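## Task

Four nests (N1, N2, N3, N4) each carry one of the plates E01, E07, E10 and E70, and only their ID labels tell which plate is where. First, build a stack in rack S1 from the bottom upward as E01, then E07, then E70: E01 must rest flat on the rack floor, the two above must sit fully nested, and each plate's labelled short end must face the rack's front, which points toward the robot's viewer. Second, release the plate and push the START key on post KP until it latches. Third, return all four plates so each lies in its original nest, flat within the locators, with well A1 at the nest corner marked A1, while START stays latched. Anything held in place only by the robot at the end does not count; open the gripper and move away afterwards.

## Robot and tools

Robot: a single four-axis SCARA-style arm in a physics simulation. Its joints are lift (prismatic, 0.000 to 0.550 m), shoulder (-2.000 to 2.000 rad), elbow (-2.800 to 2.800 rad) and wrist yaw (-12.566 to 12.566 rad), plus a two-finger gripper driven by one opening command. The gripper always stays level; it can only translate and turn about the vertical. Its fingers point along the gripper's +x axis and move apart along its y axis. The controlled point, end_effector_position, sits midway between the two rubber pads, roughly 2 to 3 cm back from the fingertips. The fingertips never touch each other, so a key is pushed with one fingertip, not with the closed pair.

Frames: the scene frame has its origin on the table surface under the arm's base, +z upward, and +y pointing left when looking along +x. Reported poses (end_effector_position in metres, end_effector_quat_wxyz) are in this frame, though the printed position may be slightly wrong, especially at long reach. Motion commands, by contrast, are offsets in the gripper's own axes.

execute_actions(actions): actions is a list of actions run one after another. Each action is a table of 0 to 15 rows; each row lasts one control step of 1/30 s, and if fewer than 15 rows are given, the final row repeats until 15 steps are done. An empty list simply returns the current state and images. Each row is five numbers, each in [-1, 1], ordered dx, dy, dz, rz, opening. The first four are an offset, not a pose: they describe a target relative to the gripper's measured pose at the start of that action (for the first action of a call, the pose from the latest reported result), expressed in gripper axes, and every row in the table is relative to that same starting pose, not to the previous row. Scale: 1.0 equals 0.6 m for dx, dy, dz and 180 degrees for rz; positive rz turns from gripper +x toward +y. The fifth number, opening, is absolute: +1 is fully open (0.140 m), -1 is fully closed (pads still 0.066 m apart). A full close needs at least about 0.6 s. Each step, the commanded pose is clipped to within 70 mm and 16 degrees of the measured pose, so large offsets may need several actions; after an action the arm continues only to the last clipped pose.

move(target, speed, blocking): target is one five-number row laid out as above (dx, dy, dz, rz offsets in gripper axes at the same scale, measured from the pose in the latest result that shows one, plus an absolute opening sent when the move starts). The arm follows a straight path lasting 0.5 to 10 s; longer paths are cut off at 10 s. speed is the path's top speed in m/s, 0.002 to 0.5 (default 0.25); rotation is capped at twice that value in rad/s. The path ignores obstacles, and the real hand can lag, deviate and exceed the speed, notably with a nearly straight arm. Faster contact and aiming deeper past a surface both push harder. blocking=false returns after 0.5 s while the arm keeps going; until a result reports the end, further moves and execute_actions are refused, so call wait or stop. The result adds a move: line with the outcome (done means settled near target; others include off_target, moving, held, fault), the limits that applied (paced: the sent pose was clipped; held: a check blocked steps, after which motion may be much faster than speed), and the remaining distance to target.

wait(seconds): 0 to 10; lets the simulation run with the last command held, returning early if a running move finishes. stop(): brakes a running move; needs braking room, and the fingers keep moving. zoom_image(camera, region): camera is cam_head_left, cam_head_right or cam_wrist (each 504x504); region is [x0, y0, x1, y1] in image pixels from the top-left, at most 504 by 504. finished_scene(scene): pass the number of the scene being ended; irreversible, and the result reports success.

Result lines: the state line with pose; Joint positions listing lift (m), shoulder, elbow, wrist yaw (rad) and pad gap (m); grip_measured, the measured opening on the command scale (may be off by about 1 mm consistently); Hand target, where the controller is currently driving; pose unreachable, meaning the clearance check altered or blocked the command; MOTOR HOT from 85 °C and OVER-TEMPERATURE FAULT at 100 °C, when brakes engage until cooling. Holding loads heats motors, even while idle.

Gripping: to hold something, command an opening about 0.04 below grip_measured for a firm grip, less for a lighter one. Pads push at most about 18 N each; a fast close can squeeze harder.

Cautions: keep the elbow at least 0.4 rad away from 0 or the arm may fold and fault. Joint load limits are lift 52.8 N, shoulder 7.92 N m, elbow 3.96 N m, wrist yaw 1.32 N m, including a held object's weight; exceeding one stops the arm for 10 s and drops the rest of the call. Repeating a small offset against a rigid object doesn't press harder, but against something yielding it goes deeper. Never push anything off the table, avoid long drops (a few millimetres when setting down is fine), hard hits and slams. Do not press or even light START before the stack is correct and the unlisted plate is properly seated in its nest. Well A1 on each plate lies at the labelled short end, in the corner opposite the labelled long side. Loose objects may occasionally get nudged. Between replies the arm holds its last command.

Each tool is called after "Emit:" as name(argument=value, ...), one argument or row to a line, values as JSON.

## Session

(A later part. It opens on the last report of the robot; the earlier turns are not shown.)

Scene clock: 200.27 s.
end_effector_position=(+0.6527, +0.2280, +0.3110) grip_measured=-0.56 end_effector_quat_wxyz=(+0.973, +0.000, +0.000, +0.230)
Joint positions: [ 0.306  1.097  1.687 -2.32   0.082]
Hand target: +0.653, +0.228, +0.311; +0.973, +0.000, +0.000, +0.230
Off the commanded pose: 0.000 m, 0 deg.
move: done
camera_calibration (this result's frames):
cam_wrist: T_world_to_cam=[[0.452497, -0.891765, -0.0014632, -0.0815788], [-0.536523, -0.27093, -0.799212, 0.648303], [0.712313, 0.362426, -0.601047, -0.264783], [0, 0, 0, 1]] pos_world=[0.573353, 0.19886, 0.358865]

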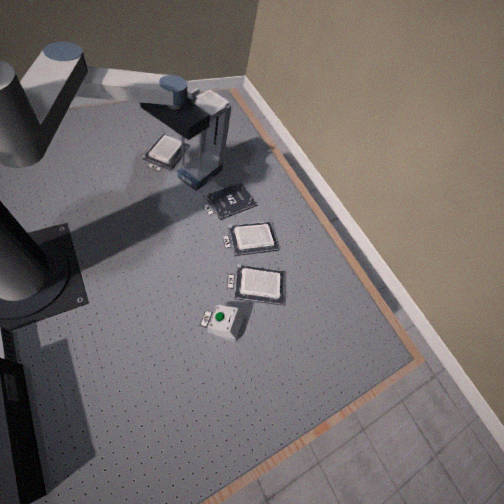

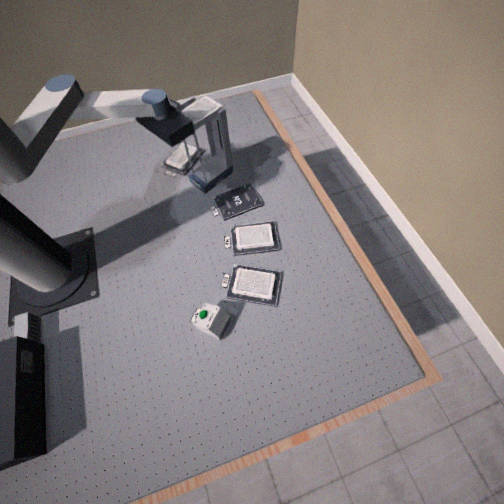

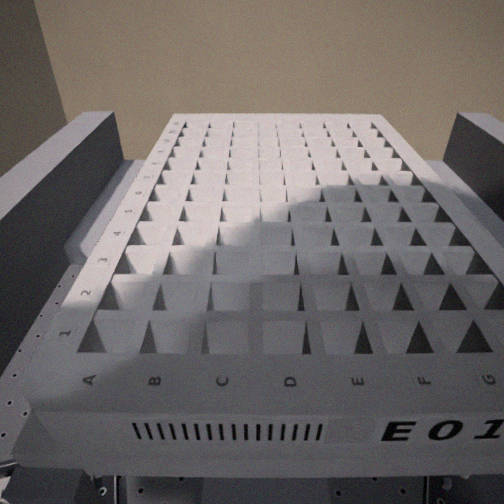

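Emit:
move(
  target=[0,0,-0.0433,0,-0.6],
  speed=0.03,
)

Emit:
zoom_image(
  camera="cam_wrist",
  region=[120, 60, 440, 170],
)

Scene clock: 203.13 s.
end_effector_position=(+0.6527, +0.2280, +0.2849) grip_measured=-0.56 end_effector_quat_wxyz=(+0.973, +0.000, +0.000, +0.230)
Joint positions: [ 0.28   1.097  1.687 -2.32   0.082]
Hand target: +0.653, +0.228, +0.285; +0.973, +0.000, +0.000, +0.230
Off the commanded pose: 0.000 m, 0 deg.
move: done
camera_calibration (this result's frames):
cam_wrist: T_world_to_cam=[[0.452487, -0.89177, -0.0014632, -0.0816147], [-0.536526, -0.270924, -0.799212, 0.627476], [0.712317, 0.362418, -0.601047, -0.280446], [0, 0, 0, 1]] pos_world=[0.573353, 0.198855, 0.332806]

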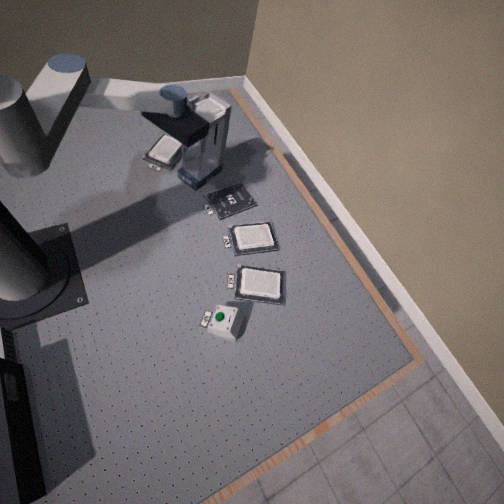

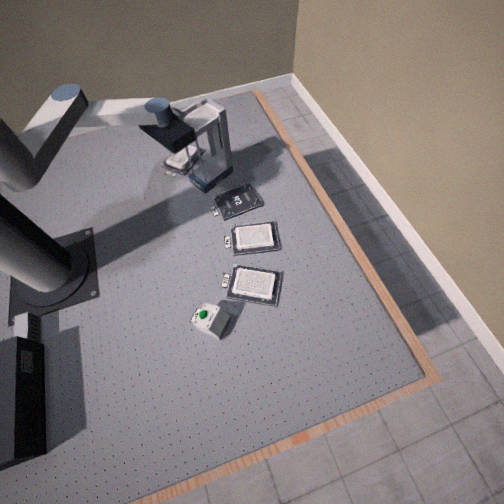

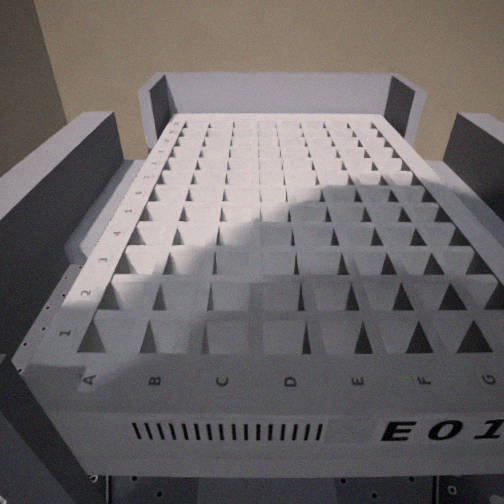

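Region (120, 60, 440, 170) of cam_wrist's 504x504 image, scaled by 1.575, with more detail than that image has; it fills the top 173 rows of this view, and the rest is white.

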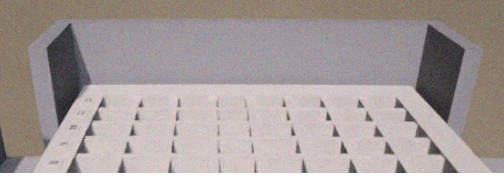

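Emit:
zoom_image(
  camera="cam_wrist",
  region=[130, 65, 210, 155],
)

Emit:
zoom_image(
  camera="cam_wrist",
  region=[355, 65, 435, 155],
)

Region (130, 65, 210, 155) of cam_wrist's 504x504 image, scaled by 5.600, with more detail than that image has.

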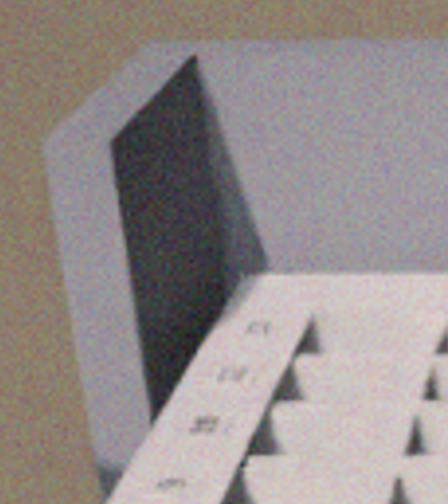

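Region (355, 65, 435, 155) of cam_wrist's 504x504 image, scaled by 5.600, with more detail than that image has.

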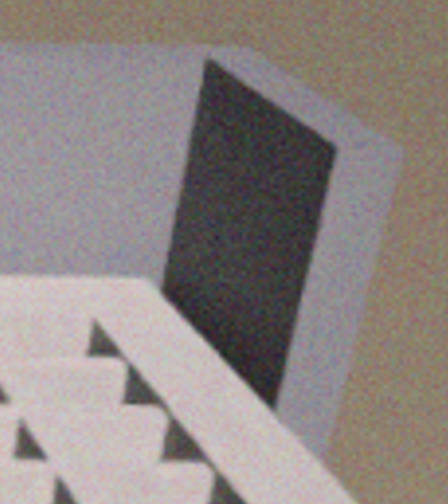

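Emit:
move(
  target=[0,0.0002,-0.3615,0,-0.6],
  speed=0.15,
)

Emit:
move(
  target=[0,0,-0.0057,0,-0.6],
  speed=0.01,
)

Scene clock: 225.57 s.
end_effector_position=(+0.6527, +0.2280, +0.0679) grip_measured=-0.56 end_effector_quat_wxyz=(+0.973, +0.000, +0.000, +0.230)
Joint positions: [ 0.063  1.098  1.687 -2.32   0.082]
Hand target: +0.653, +0.228, +0.068; +0.973, +0.000, +0.000, +0.230
Off the commanded pose: 0.000 m, 0 deg.
move: done
camera_calibration (this result's frames):
cam_wrist: T_world_to_cam=[[0.452531, -0.891747, -0.0014632, -0.0819077], [-0.536513, -0.27095, -0.799212, 0.454055], [0.712299, 0.362453, -0.601047, -0.410849], [0, 0, 0, 1]] pos_world=[0.57332, 0.198899, 0.115826]

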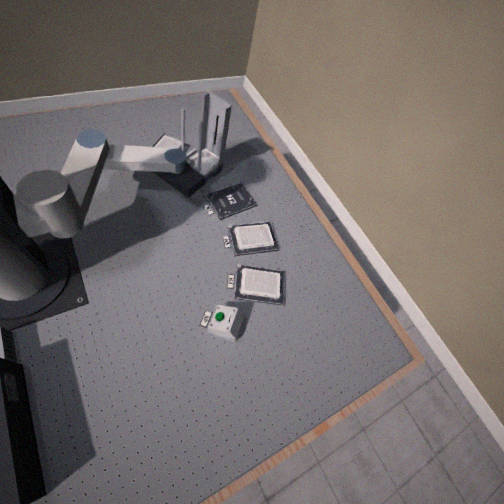

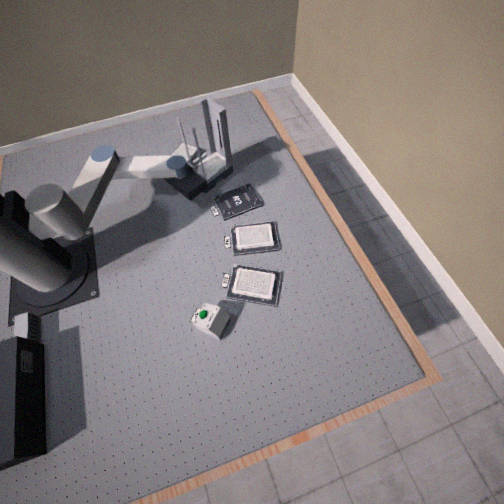

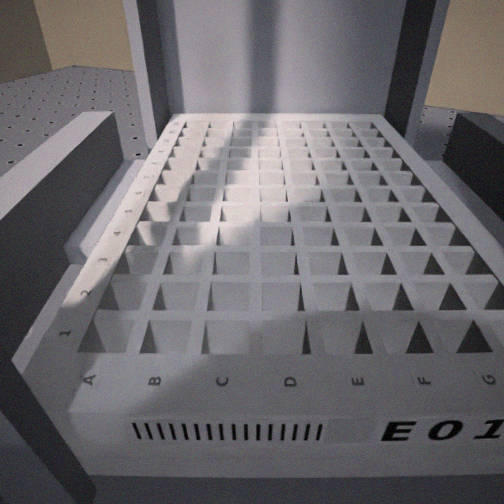

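Scene clock: 226.27 s.
end_effector_position=(+0.6527, +0.2280, +0.0645) grip_measured=-0.56 end_effector_quat_wxyz=(+0.973, +0.000, +0.000, +0.230)
Joint positions: [ 0.06   1.098  1.687 -2.32   0.082]
Hand target: +0.653, +0.228, +0.065; +0.973, +0.000, +0.000, +0.230
Off the commanded pose: 0.000 m, 0 deg.
move: done
camera_calibration (this result's frames):
cam_wrist: T_world_to_cam=[[0.45252, -0.891753, -0.0014632, -0.0819105], [-0.536516, -0.270944, -0.799212, 0.451334], [0.712303, 0.362445, -0.601047, -0.412897], [0, 0, 0, 1]] pos_world=[0.573322, 0.198894, 0.112422]

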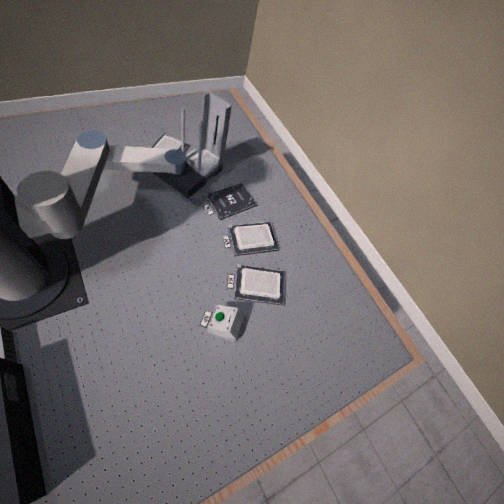

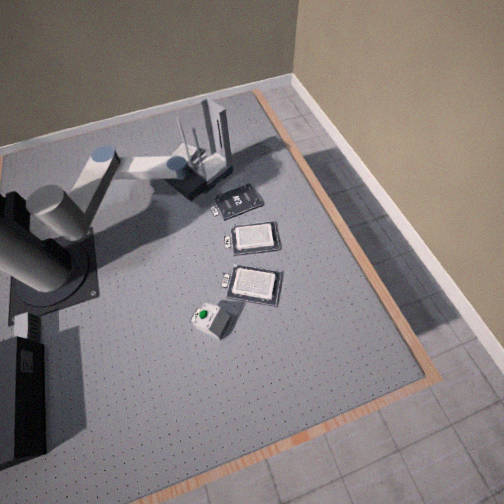

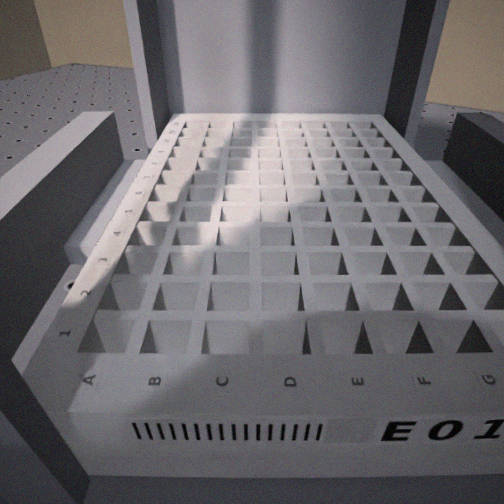

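Rack pose: cam (0.573322, 0.198894), heading ≈26.97°. Release.

Emit:
execute_actions(
  actions=[
    [[0,0,0,0,-0.55],[0,0,0,0,-0.53],[0,0,0,0,-0.5],[0,0,0,0,-0.45],[0,0,0,0,-0.4],[0,0,0,0,-0.3],[0,0,0,0,-0.2],[0,0,0,0,-0.1],[0,0,0,0,0.0]],
  ],
)

Scene clock: 229.13 s.
end_effector_position=(+0.6527, +0.2280, +0.0645) grip_measured=+0.00 end_effector_quat_wxyz=(+0.973, +0.000, +0.000, +0.230)
Joint positions: [ 0.06   1.098  1.687 -2.32   0.103]
Hand target: +0.653, +0.228, +0.065; +0.973, +0.000, +0.000, +0.230
Off the commanded pose: 0.000 m, 0 deg.
camera_calibration (this result's frames):
cam_wrist: T_world_to_cam=[[0.452518, -0.891754, -0.0014632, -0.081909], [-0.536517, -0.270942, -0.799212, 0.451334], [0.712304, 0.362443, -0.601047, -0.412897], [0, 0, 0, 1]] pos_world=[0.573322, 0.198894, 0.112422]

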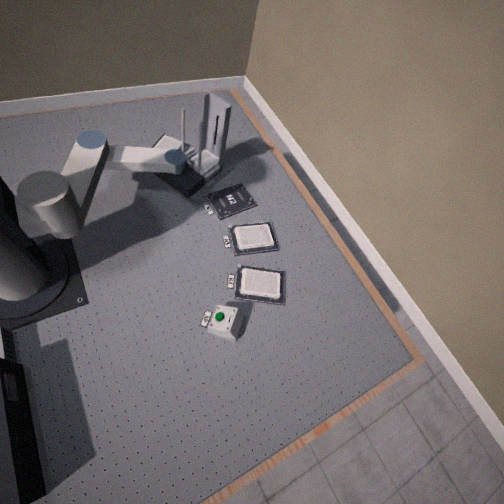

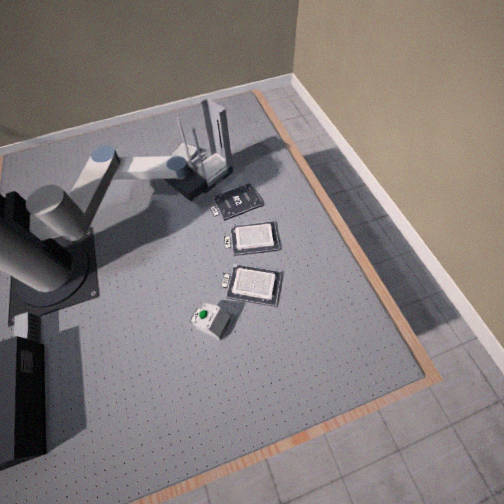

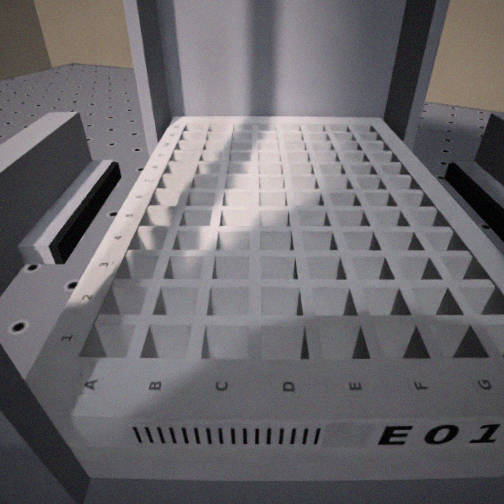

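Emit:
zoom_image(
  camera="cam_wrist",
  region=[160, 100, 400, 160],
)

Region (160, 100, 400, 160) of cam_wrist's 504x504 image, scaled by 2.100, with more detail than that image has; it fills the top 126 rows of this view, and the rest is white.

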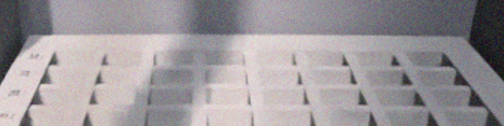

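Emit:
move(
  target=[-0.18333,0,0,0,0.0],
  speed=0.15,
)

Scene clock: 240.37 s.
end_effector_position=(+0.5543, +0.1786, +0.0645) grip_measured=+0.00 end_effector_quat_wxyz=(+0.973, +0.000, +0.000, +0.230)
Joint positions: [ 0.06   1.315  1.125 -1.976  0.103]
Hand target: +0.554, +0.179, +0.065; +0.973, +0.000, +0.000, +0.230
Off the commanded pose: 0.000 m, 0 deg.
move: done
camera_calibration (this result's frames):
cam_wrist: T_world_to_cam=[[0.452176, -0.891927, -0.0014632, -0.0811905], [-0.53662, -0.270737, -0.799212, 0.385196], [0.712443, 0.36217, -0.601047, -0.324954], [0, 0, 0, 1]] pos_world=[0.474928, 0.149559, 0.112421]

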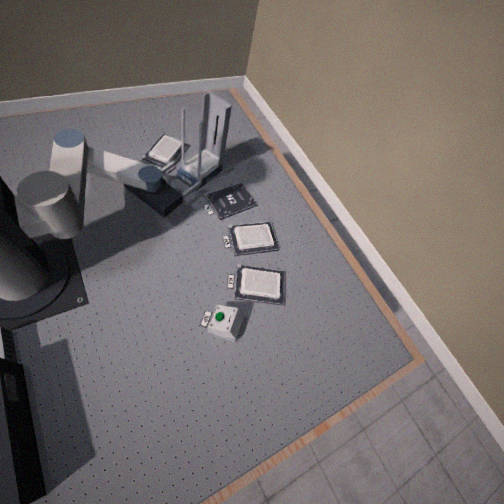

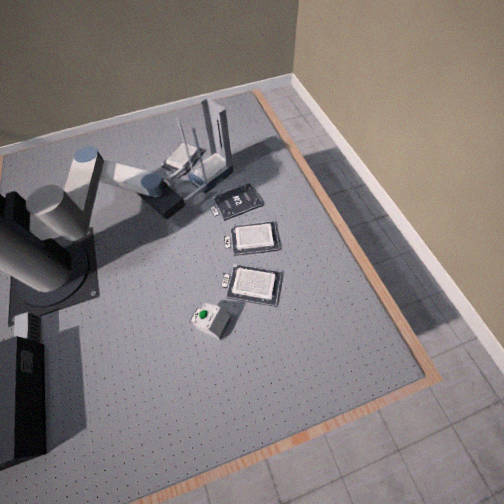

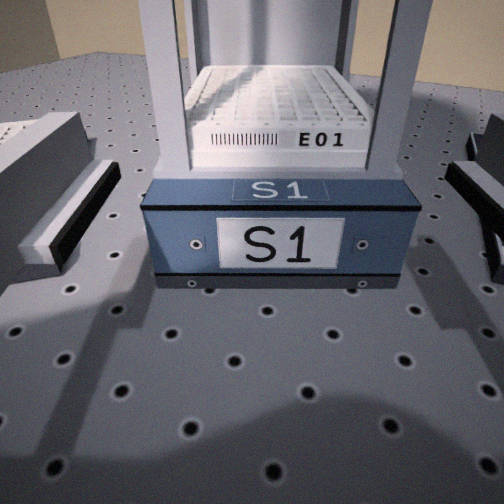

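Emit:
move(
  target=[-0.02728,0.23063,0,0.09168,0.0],
  speed=0.25,
)

Scene clock: 244.97 s.
end_effector_position=(+0.4777, +0.2952, +0.0645) grip_measured=+0.00 end_effector_quat_wxyz=(+0.930, +0.000, +0.000, +0.367)
Joint positions: [ 0.06   1.664  1.141 -2.052  0.103]
Hand target: +0.478, +0.295, +0.065; +0.930, +0.000, +0.000, +0.367
Off the commanded pose: 0.000 m, 0 deg.
move: done
camera_calibration (this result's frames):
cam_wrist: T_world_to_cam=[[0.687376, -0.7263, -0.0014632, -0.103845], [-0.437346, -0.412297, -0.799212, 0.369972], [0.579865, 0.549999, -0.601047, -0.304656], [0, 0, 0, 1]] pos_world=[0.409846, 0.244676, 0.112422]

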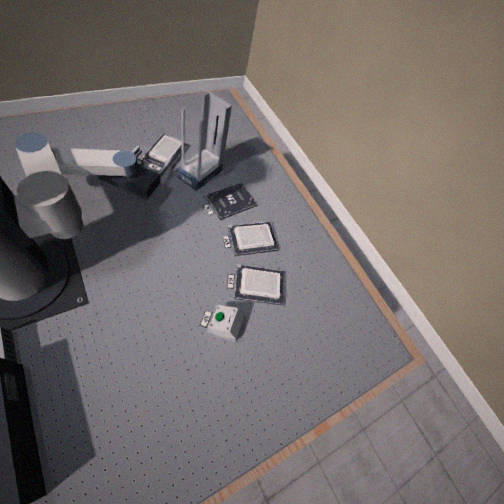

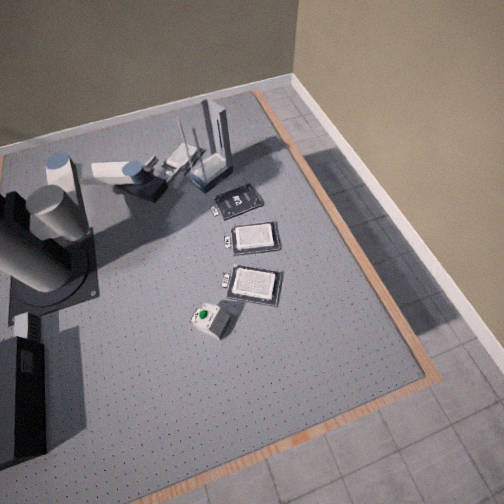

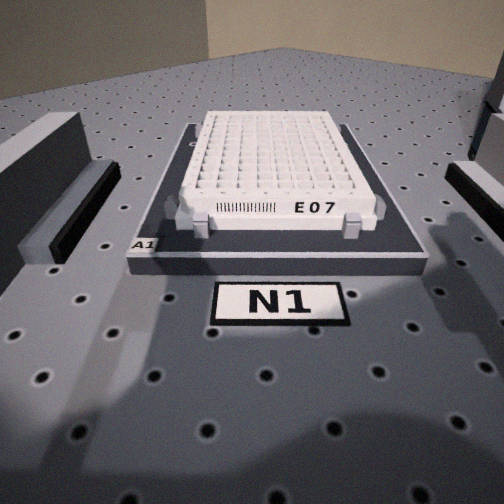

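Emit:
move(
  target=[0.18313,-0.0003,-0.0375,-0.0002,0.0],
  speed=0.15,
)

Emit:
move(
  target=[0,0,-0.01267,0,0.0],
  speed=0.03,
)

Emit:
zoom_image(
  camera="cam_wrist",
  region=[0, 400, 160, 504],
)

Emit:
zoom_image(
  camera="cam_wrist",
  region=[160, 100, 400, 160],
)

Scene clock: 249.73 s.
end_effector_position=(+0.5580, +0.3702, +0.0420) grip_measured=+0.00 end_effector_quat_wxyz=(+0.930, +0.000, +0.000, +0.367)
Joint positions: [ 0.037  1.425  1.707 -2.379  0.103]
Hand target: +0.558, +0.370, +0.042; +0.930, +0.000, +0.000, +0.367
Off the commanded pose: 0.000 m, 0 deg.
move: done
camera_calibration (this result's frames):
cam_wrist: T_world_to_cam=[[0.687092, -0.726569, -0.0014632, -0.104343], [-0.437506, -0.412126, -0.799212, 0.418075], [0.58008, 0.549773, -0.601047, -0.406079], [0, 0, 0, 1]] pos_world=[0.490162, 0.319738, 0.0899059]

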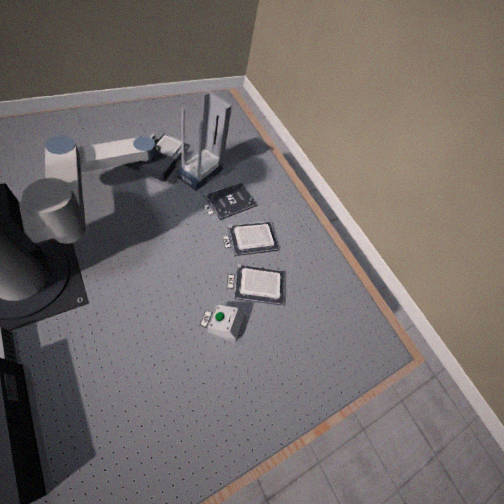

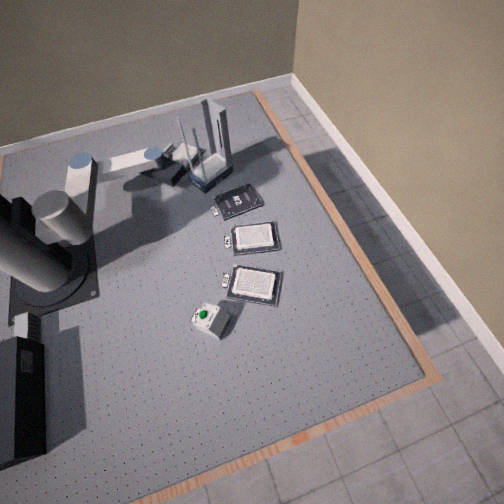

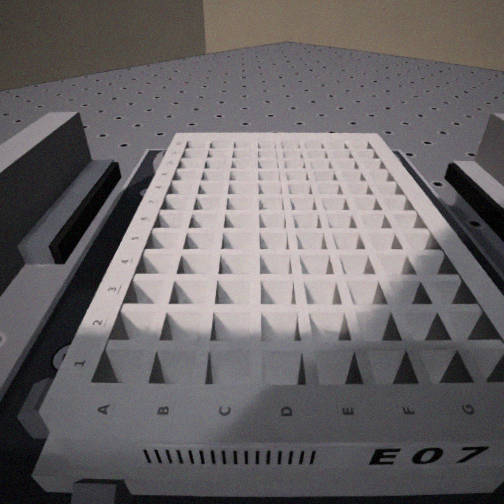

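Scene clock: 250.43 s.
end_effector_position=(+0.5580, +0.3702, +0.0344) grip_measured=+0.00 end_effector_quat_wxyz=(+0.930, +0.000, +0.000, +0.367)
Joint positions: [ 0.029  1.425  1.707 -2.379  0.103]
Hand target: +0.558, +0.370, +0.034; +0.930, +0.000, +0.000, +0.367
Off the commanded pose: 0.000 m, 0 deg.
move: done
camera_calibration (this result's frames):
cam_wrist: T_world_to_cam=[[0.687091, -0.72657, -0.0014632, -0.104354], [-0.437507, -0.412125, -0.799212, 0.411991], [0.58008, 0.549772, -0.601047, -0.410654], [0, 0, 0, 1]] pos_world=[0.490162, 0.319738, 0.082293]

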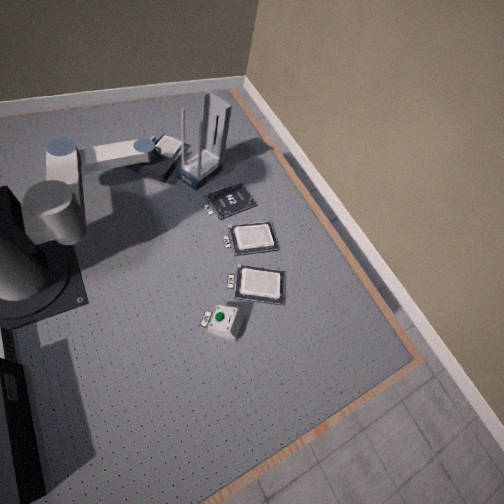

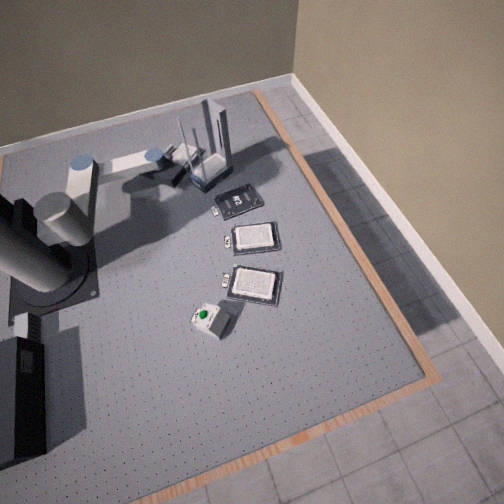

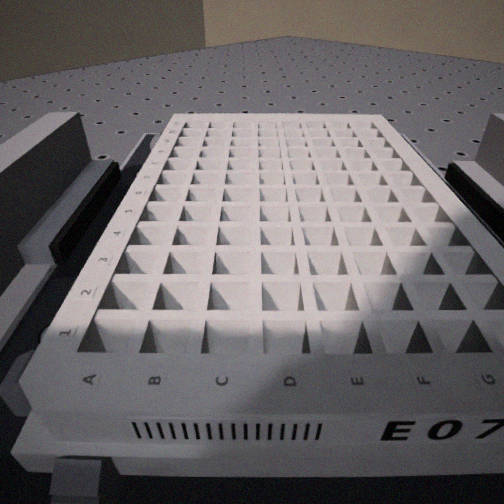

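Region (0, 400, 160, 504) of cam_wrist's 504x504 image, scaled by 3.150, with more detail than that image has; it fills the top 328 rows of this view, and the rest is white.

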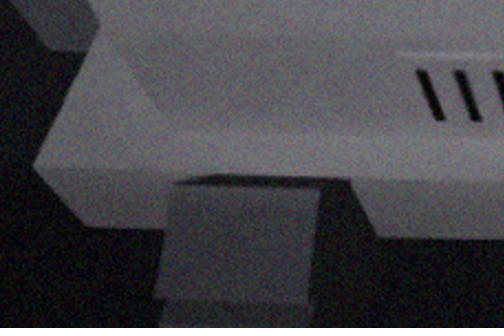

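Region (160, 100, 400, 160) of cam_wrist's 504x504 image, scaled by 2.100, with more detail than that image has; it fills the top 126 rows of this view, and the rest is white.

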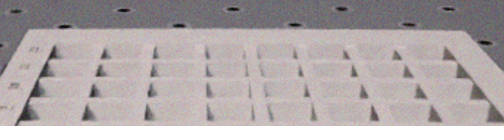

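Emit:
execute_actions(
  actions=[
    [[0.00022,0,0,0,-0.5]],
    [[0,0,0,0,-0.52],[0,0,0,0,-0.53],[0,0,0,0,-0.54],[0,0,0,0,-0.55],[0,0,0,0,-0.56],[0,0,0,0,-0.57],[0,0,0,0,-0.58],[0,0,0,0,-0.59],[0,0,0,0,-0.6]],
  ],
)

Emit:
zoom_image(
  camera="cam_wrist",
  region=[0, 400, 160, 504],
)

Scene clock: 254.23 s.
end_effector_position=(+0.5580, +0.3703, +0.0344) grip_measured=-0.56 end_effector_quat_wxyz=(+0.930, +0.000, +0.000, +0.367)
Joint positions: [ 0.029  1.424  1.707 -2.38   0.082]
Hand target: +0.558, +0.370, +0.034; +0.930, +0.000, +0.000, +0.367
Off the commanded pose: 0.000 m, 0 deg.
camera_calibration (this result's frames):
cam_wrist: T_world_to_cam=[[0.687218, -0.726449, -0.0014632, -0.104434], [-0.437435, -0.412202, -0.799212, 0.412048], [0.579984, 0.549873, -0.601047, -0.410729], [0, 0, 0, 1]] pos_world=[0.490229, 0.31983, 0.082293]

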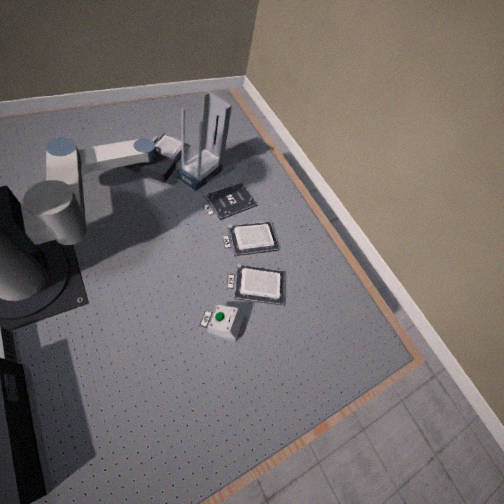

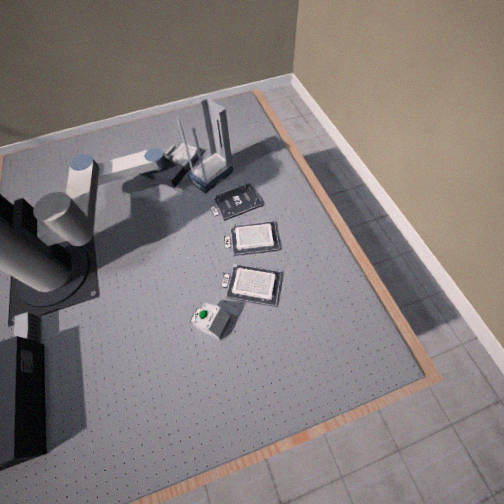

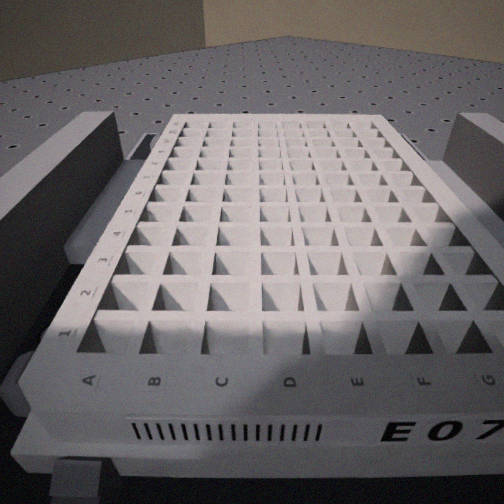

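Region (0, 400, 160, 504) of cam_wrist's 504x504 image, scaled by 3.150, with more detail than that image has; it fills the top 328 rows of this view, and the rest is white.

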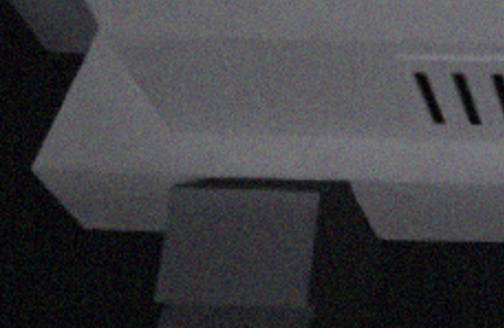

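Emit:
move(
  target=[0,0,0.02,0,-0.6],
  speed=0.04,
)

Emit:
move(
  target=[0,0,0.4667,0,-0.6],
  speed=0.3,
)

Scene clock: 257.80 s.
end_effector_position=(+0.5580, +0.3703, +0.0464) grip_measured=-0.56 end_effector_quat_wxyz=(+0.930, +0.000, +0.000, +0.367)
Joint positions: [ 0.041  1.424  1.707 -2.38   0.082]
Hand target: +0.558, +0.370, +0.046; +0.930, +0.000, +0.000, +0.367
Off the commanded pose: 0.000 m, 0 deg.
move: done
camera_calibration (this result's frames):
cam_wrist: T_world_to_cam=[[0.687221, -0.726447, -0.0014632, -0.104417], [-0.437434, -0.412203, -0.799212, 0.421673], [0.579983, 0.549875, -0.601047, -0.403491], [0, 0, 0, 1]] pos_world=[0.490229, 0.319831, 0.0943358]

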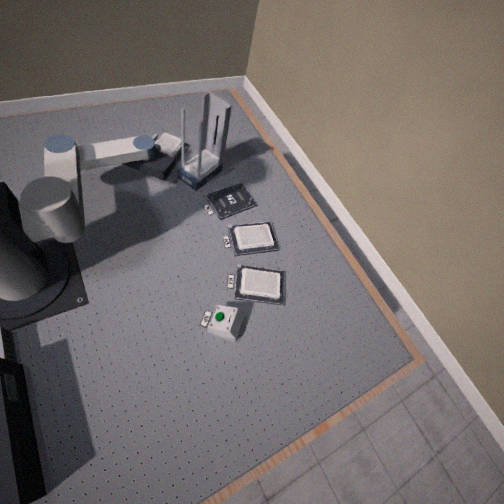

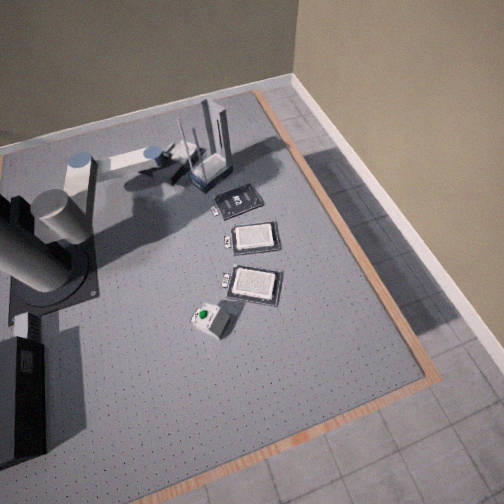

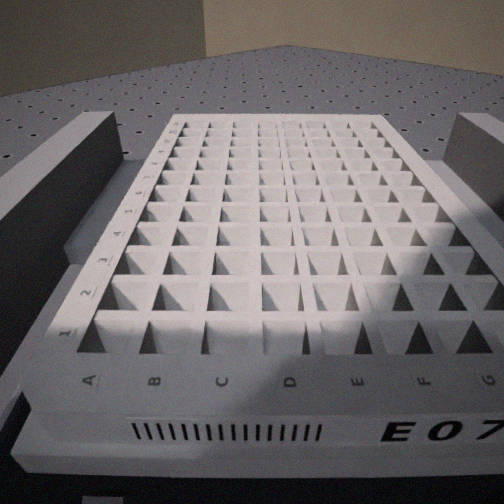

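Scene clock: 259.20 s.
end_effector_position=(+0.5580, +0.3703, +0.3265) grip_measured=-0.56 end_effector_quat_wxyz=(+0.930, +0.000, +0.000, +0.367)
Joint positions: [ 0.322  1.424  1.707 -2.38   0.082]
Hand target: +0.558, +0.370, +0.326; +0.930, +0.000, +0.000, +0.367
Off the commanded pose: 0.000 m, 0 deg.
move: done
camera_calibration (this result's frames):
cam_wrist: T_world_to_cam=[[0.687253, -0.726417, -0.0014632, -0.10402], [-0.437415, -0.412223, -0.799212, 0.645512], [0.579958, 0.549901, -0.601047, -0.235154], [0, 0, 0, 1]] pos_world=[0.490224, 0.319844, 0.37441]

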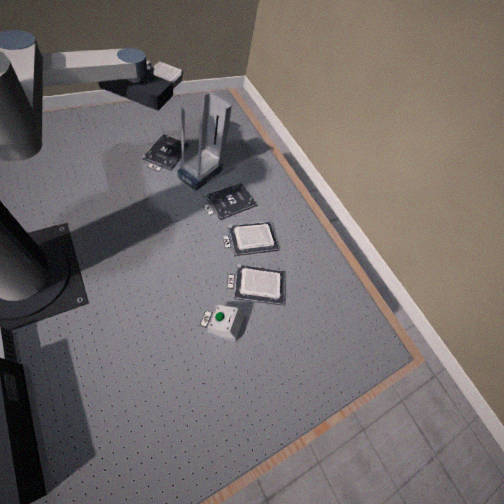

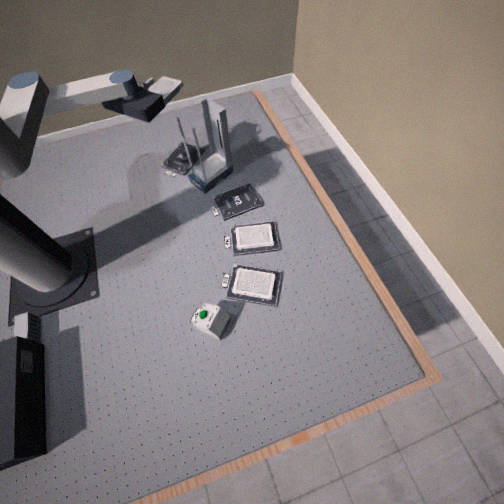

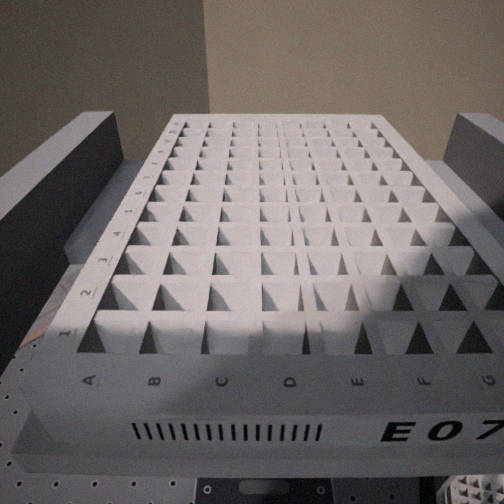

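Emit:
move(
  target=[-0.04705,-0.28093,-0.0035,-0.09171,-0.6],
  speed=0.2,
)

Scene clock: 264.77 s.
end_effector_position=(+0.6527, +0.2279, +0.3245) grip_measured=-0.56 end_effector_quat_wxyz=(+0.973, +0.000, +0.000, +0.230)
Joint positions: [ 0.319  1.097  1.687 -2.32   0.082]
Hand target: +0.653, +0.228, +0.324; +0.973, +0.000, +0.000, +0.230
Off the commanded pose: 0.000 m, 0 deg.
move: done
camera_calibration (this result's frames):
cam_wrist: T_world_to_cam=[[0.452135, -0.891948, -0.0014632, -0.0813697], [-0.536633, -0.270712, -0.799212, 0.659063], [0.71246, 0.362137, -0.601047, -0.256643], [0, 0, 0, 1]] pos_world=[0.573313, 0.198779, 0.372358]

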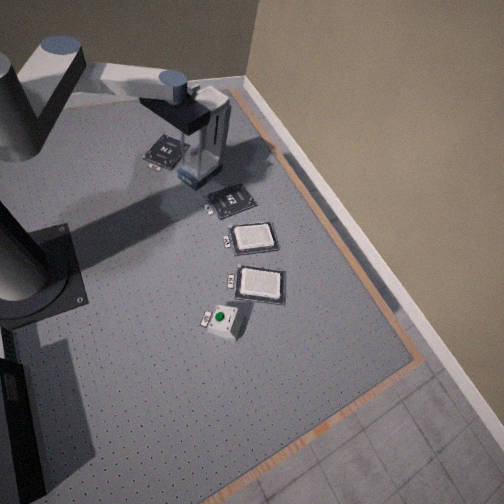

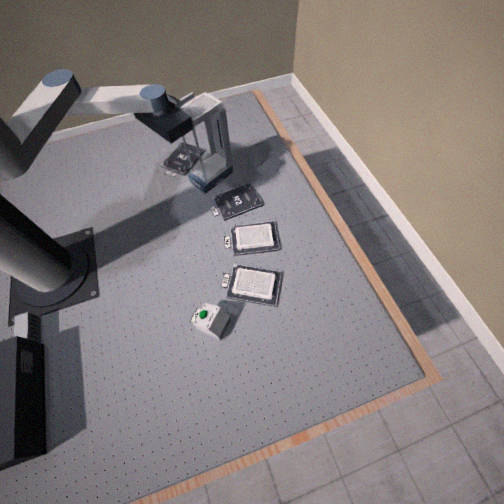

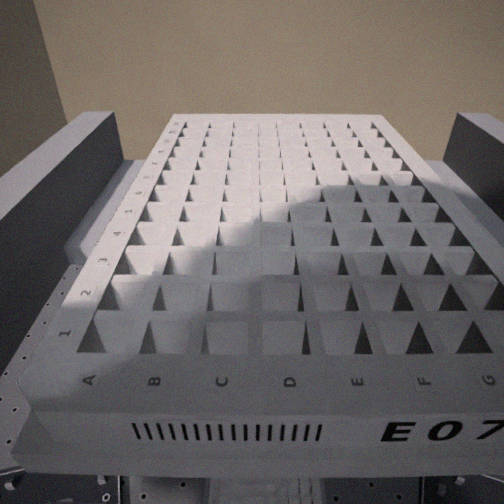

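Emit:
move(
  target=[0.00011,0.00022,-0.0325,0.00014,-0.6],
  speed=0.03,
)

Emit:
move(
  target=[0,0,-0.3733,0,-0.6],
  speed=0.15,
)

Scene clock: 268.77 s.
end_effector_position=(+0.6527, +0.2279, +0.3049) grip_measured=-0.56 end_effector_quat_wxyz=(+0.973, +0.000, +0.000, +0.230)
Joint positions: [ 0.3    1.097  1.687 -2.32   0.082]
Hand target: +0.653, +0.228, +0.305; +0.973, +0.000, +0.000, +0.230
Off the commanded pose: 0.000 m, 0 deg.
move: done
camera_calibration (this result's frames):
cam_wrist: T_world_to_cam=[[0.452346, -0.891841, -0.0014632, -0.0814817], [-0.536569, -0.270839, -0.799212, 0.643424], [0.712374, 0.362306, -0.601047, -0.268423], [0, 0, 0, 1]] pos_world=[0.573317, 0.198847, 0.352778]

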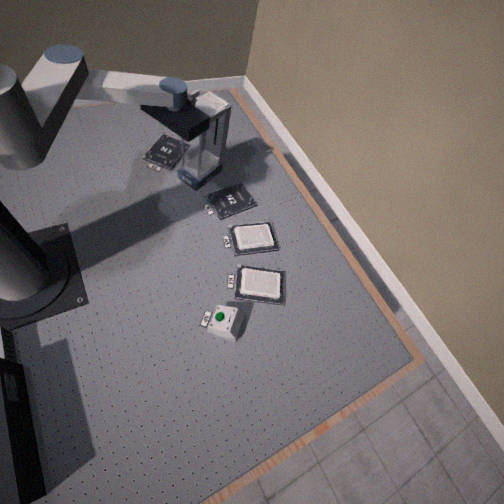

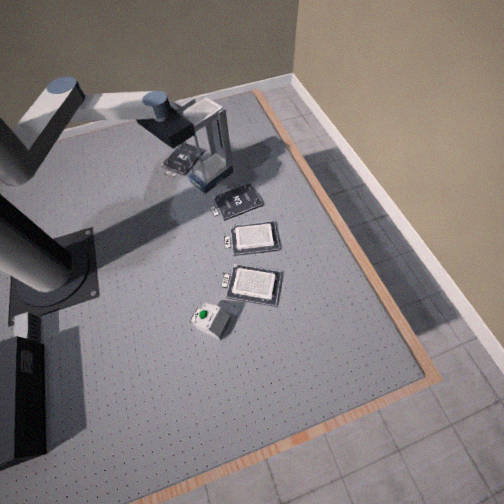

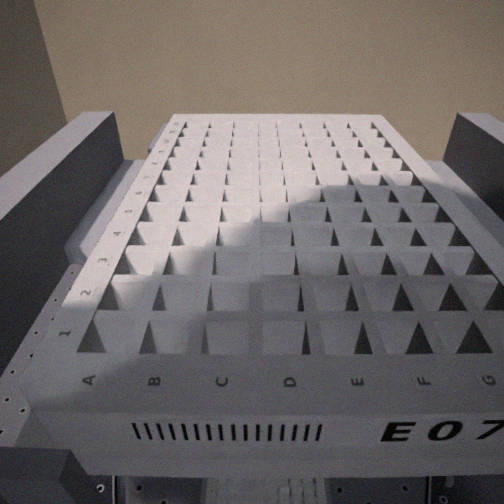

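Scene clock: 270.60 s.
end_effector_position=(+0.6527, +0.2279, +0.0808) grip_measured=-0.56 end_effector_quat_wxyz=(+0.973, +0.000, +0.000, +0.230)
Joint positions: [ 0.076  1.097  1.687 -2.32   0.082]
Hand target: +0.653, +0.228, +0.081; +0.973, +0.000, +0.000, +0.230
Off the commanded pose: 0.000 m, 0 deg.
move: done
camera_calibration (this result's frames):
cam_wrist: T_world_to_cam=[[0.452311, -0.891859, -0.0014632, -0.0817948], [-0.536579, -0.270818, -0.799212, 0.464352], [0.712388, 0.362278, -0.601047, -0.403091], [0, 0, 0, 1]] pos_world=[0.573316, 0.198836, 0.128719]

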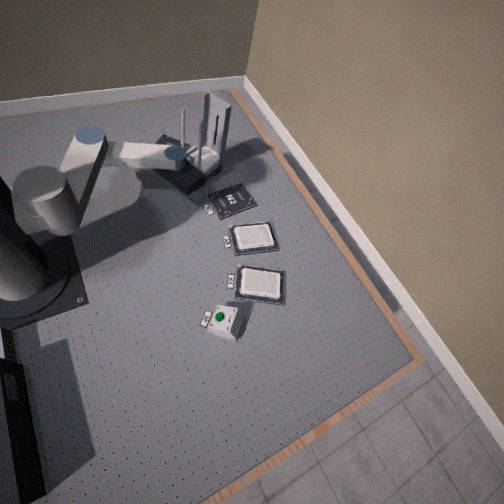

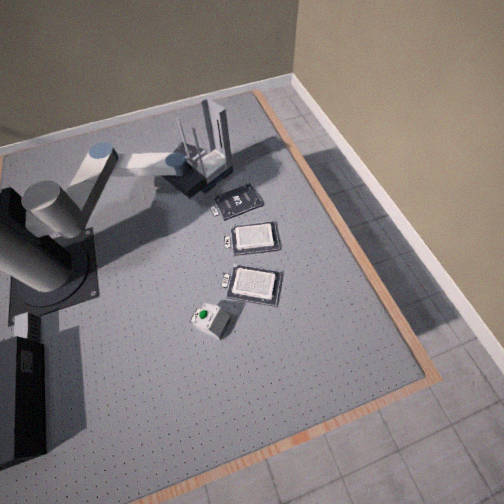

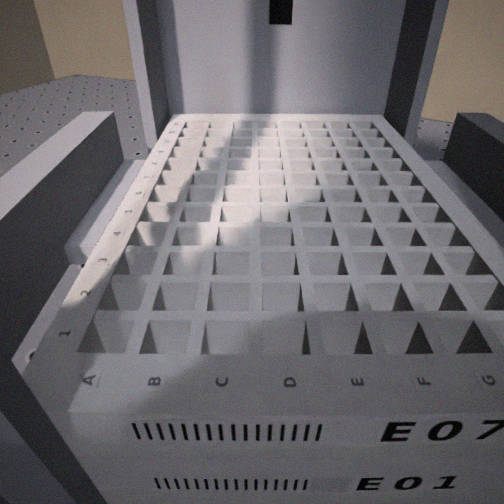

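Emit:
move(
  target=[0.00005,0.00012,-0.00687,0.00008,-0.6],
  speed=0.01,
)

Emit:
zoom_image(
  camera="cam_wrist",
  region=[160, 100, 400, 160],
)

Scene clock: 274.40 s.
end_effector_position=(+0.6527, +0.2279, +0.0767) grip_measured=-0.56 end_effector_quat_wxyz=(+0.973, +0.000, +0.000, +0.230)
Joint positions: [ 0.072  1.097  1.687 -2.32   0.082]
Hand target: +0.653, +0.228, +0.077; +0.973, +0.000, +0.000, +0.230
Off the commanded pose: 0.000 m, 0 deg.
move: done
camera_calibration (this result's frames):
cam_wrist: T_world_to_cam=[[0.452332, -0.891848, -0.0014632, -0.0818099], [-0.536573, -0.27083, -0.799212, 0.461064], [0.71238, 0.362294, -0.601047, -0.405566], [0, 0, 0, 1]] pos_world=[0.573317, 0.198843, 0.124604]

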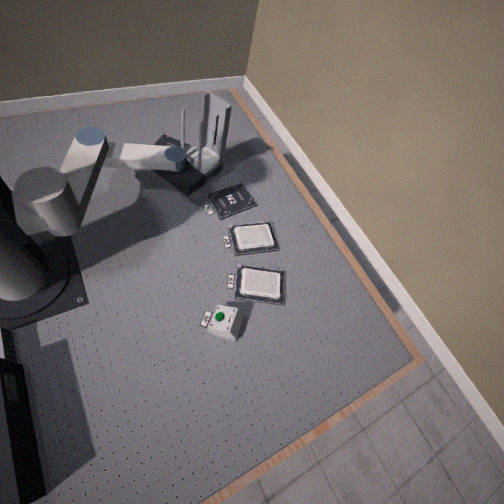

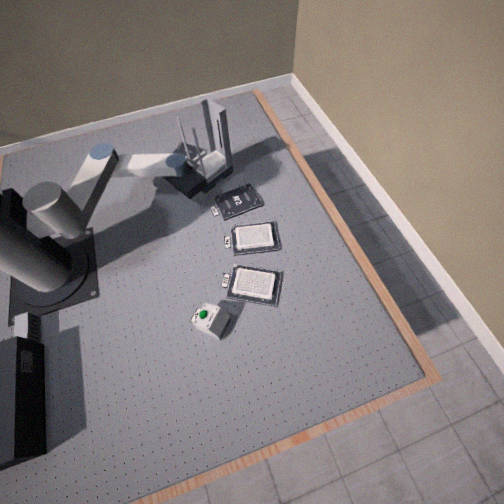

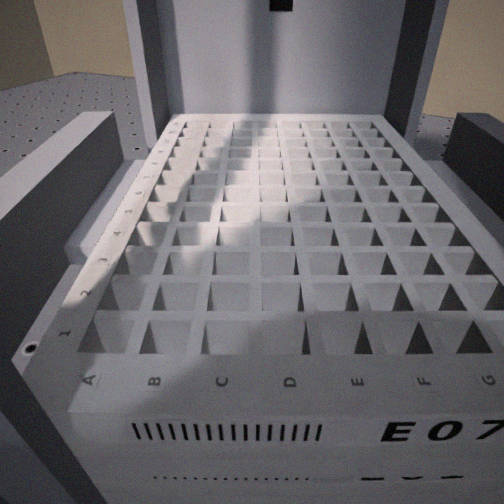

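Region (160, 100, 400, 160) of cam_wrist's 504x504 image, scaled by 2.100, with more detail than that image has; it fills the top 126 rows of this view, and the rest is white.

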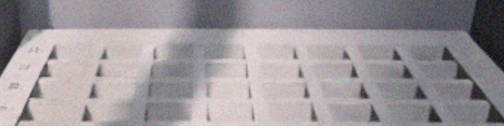

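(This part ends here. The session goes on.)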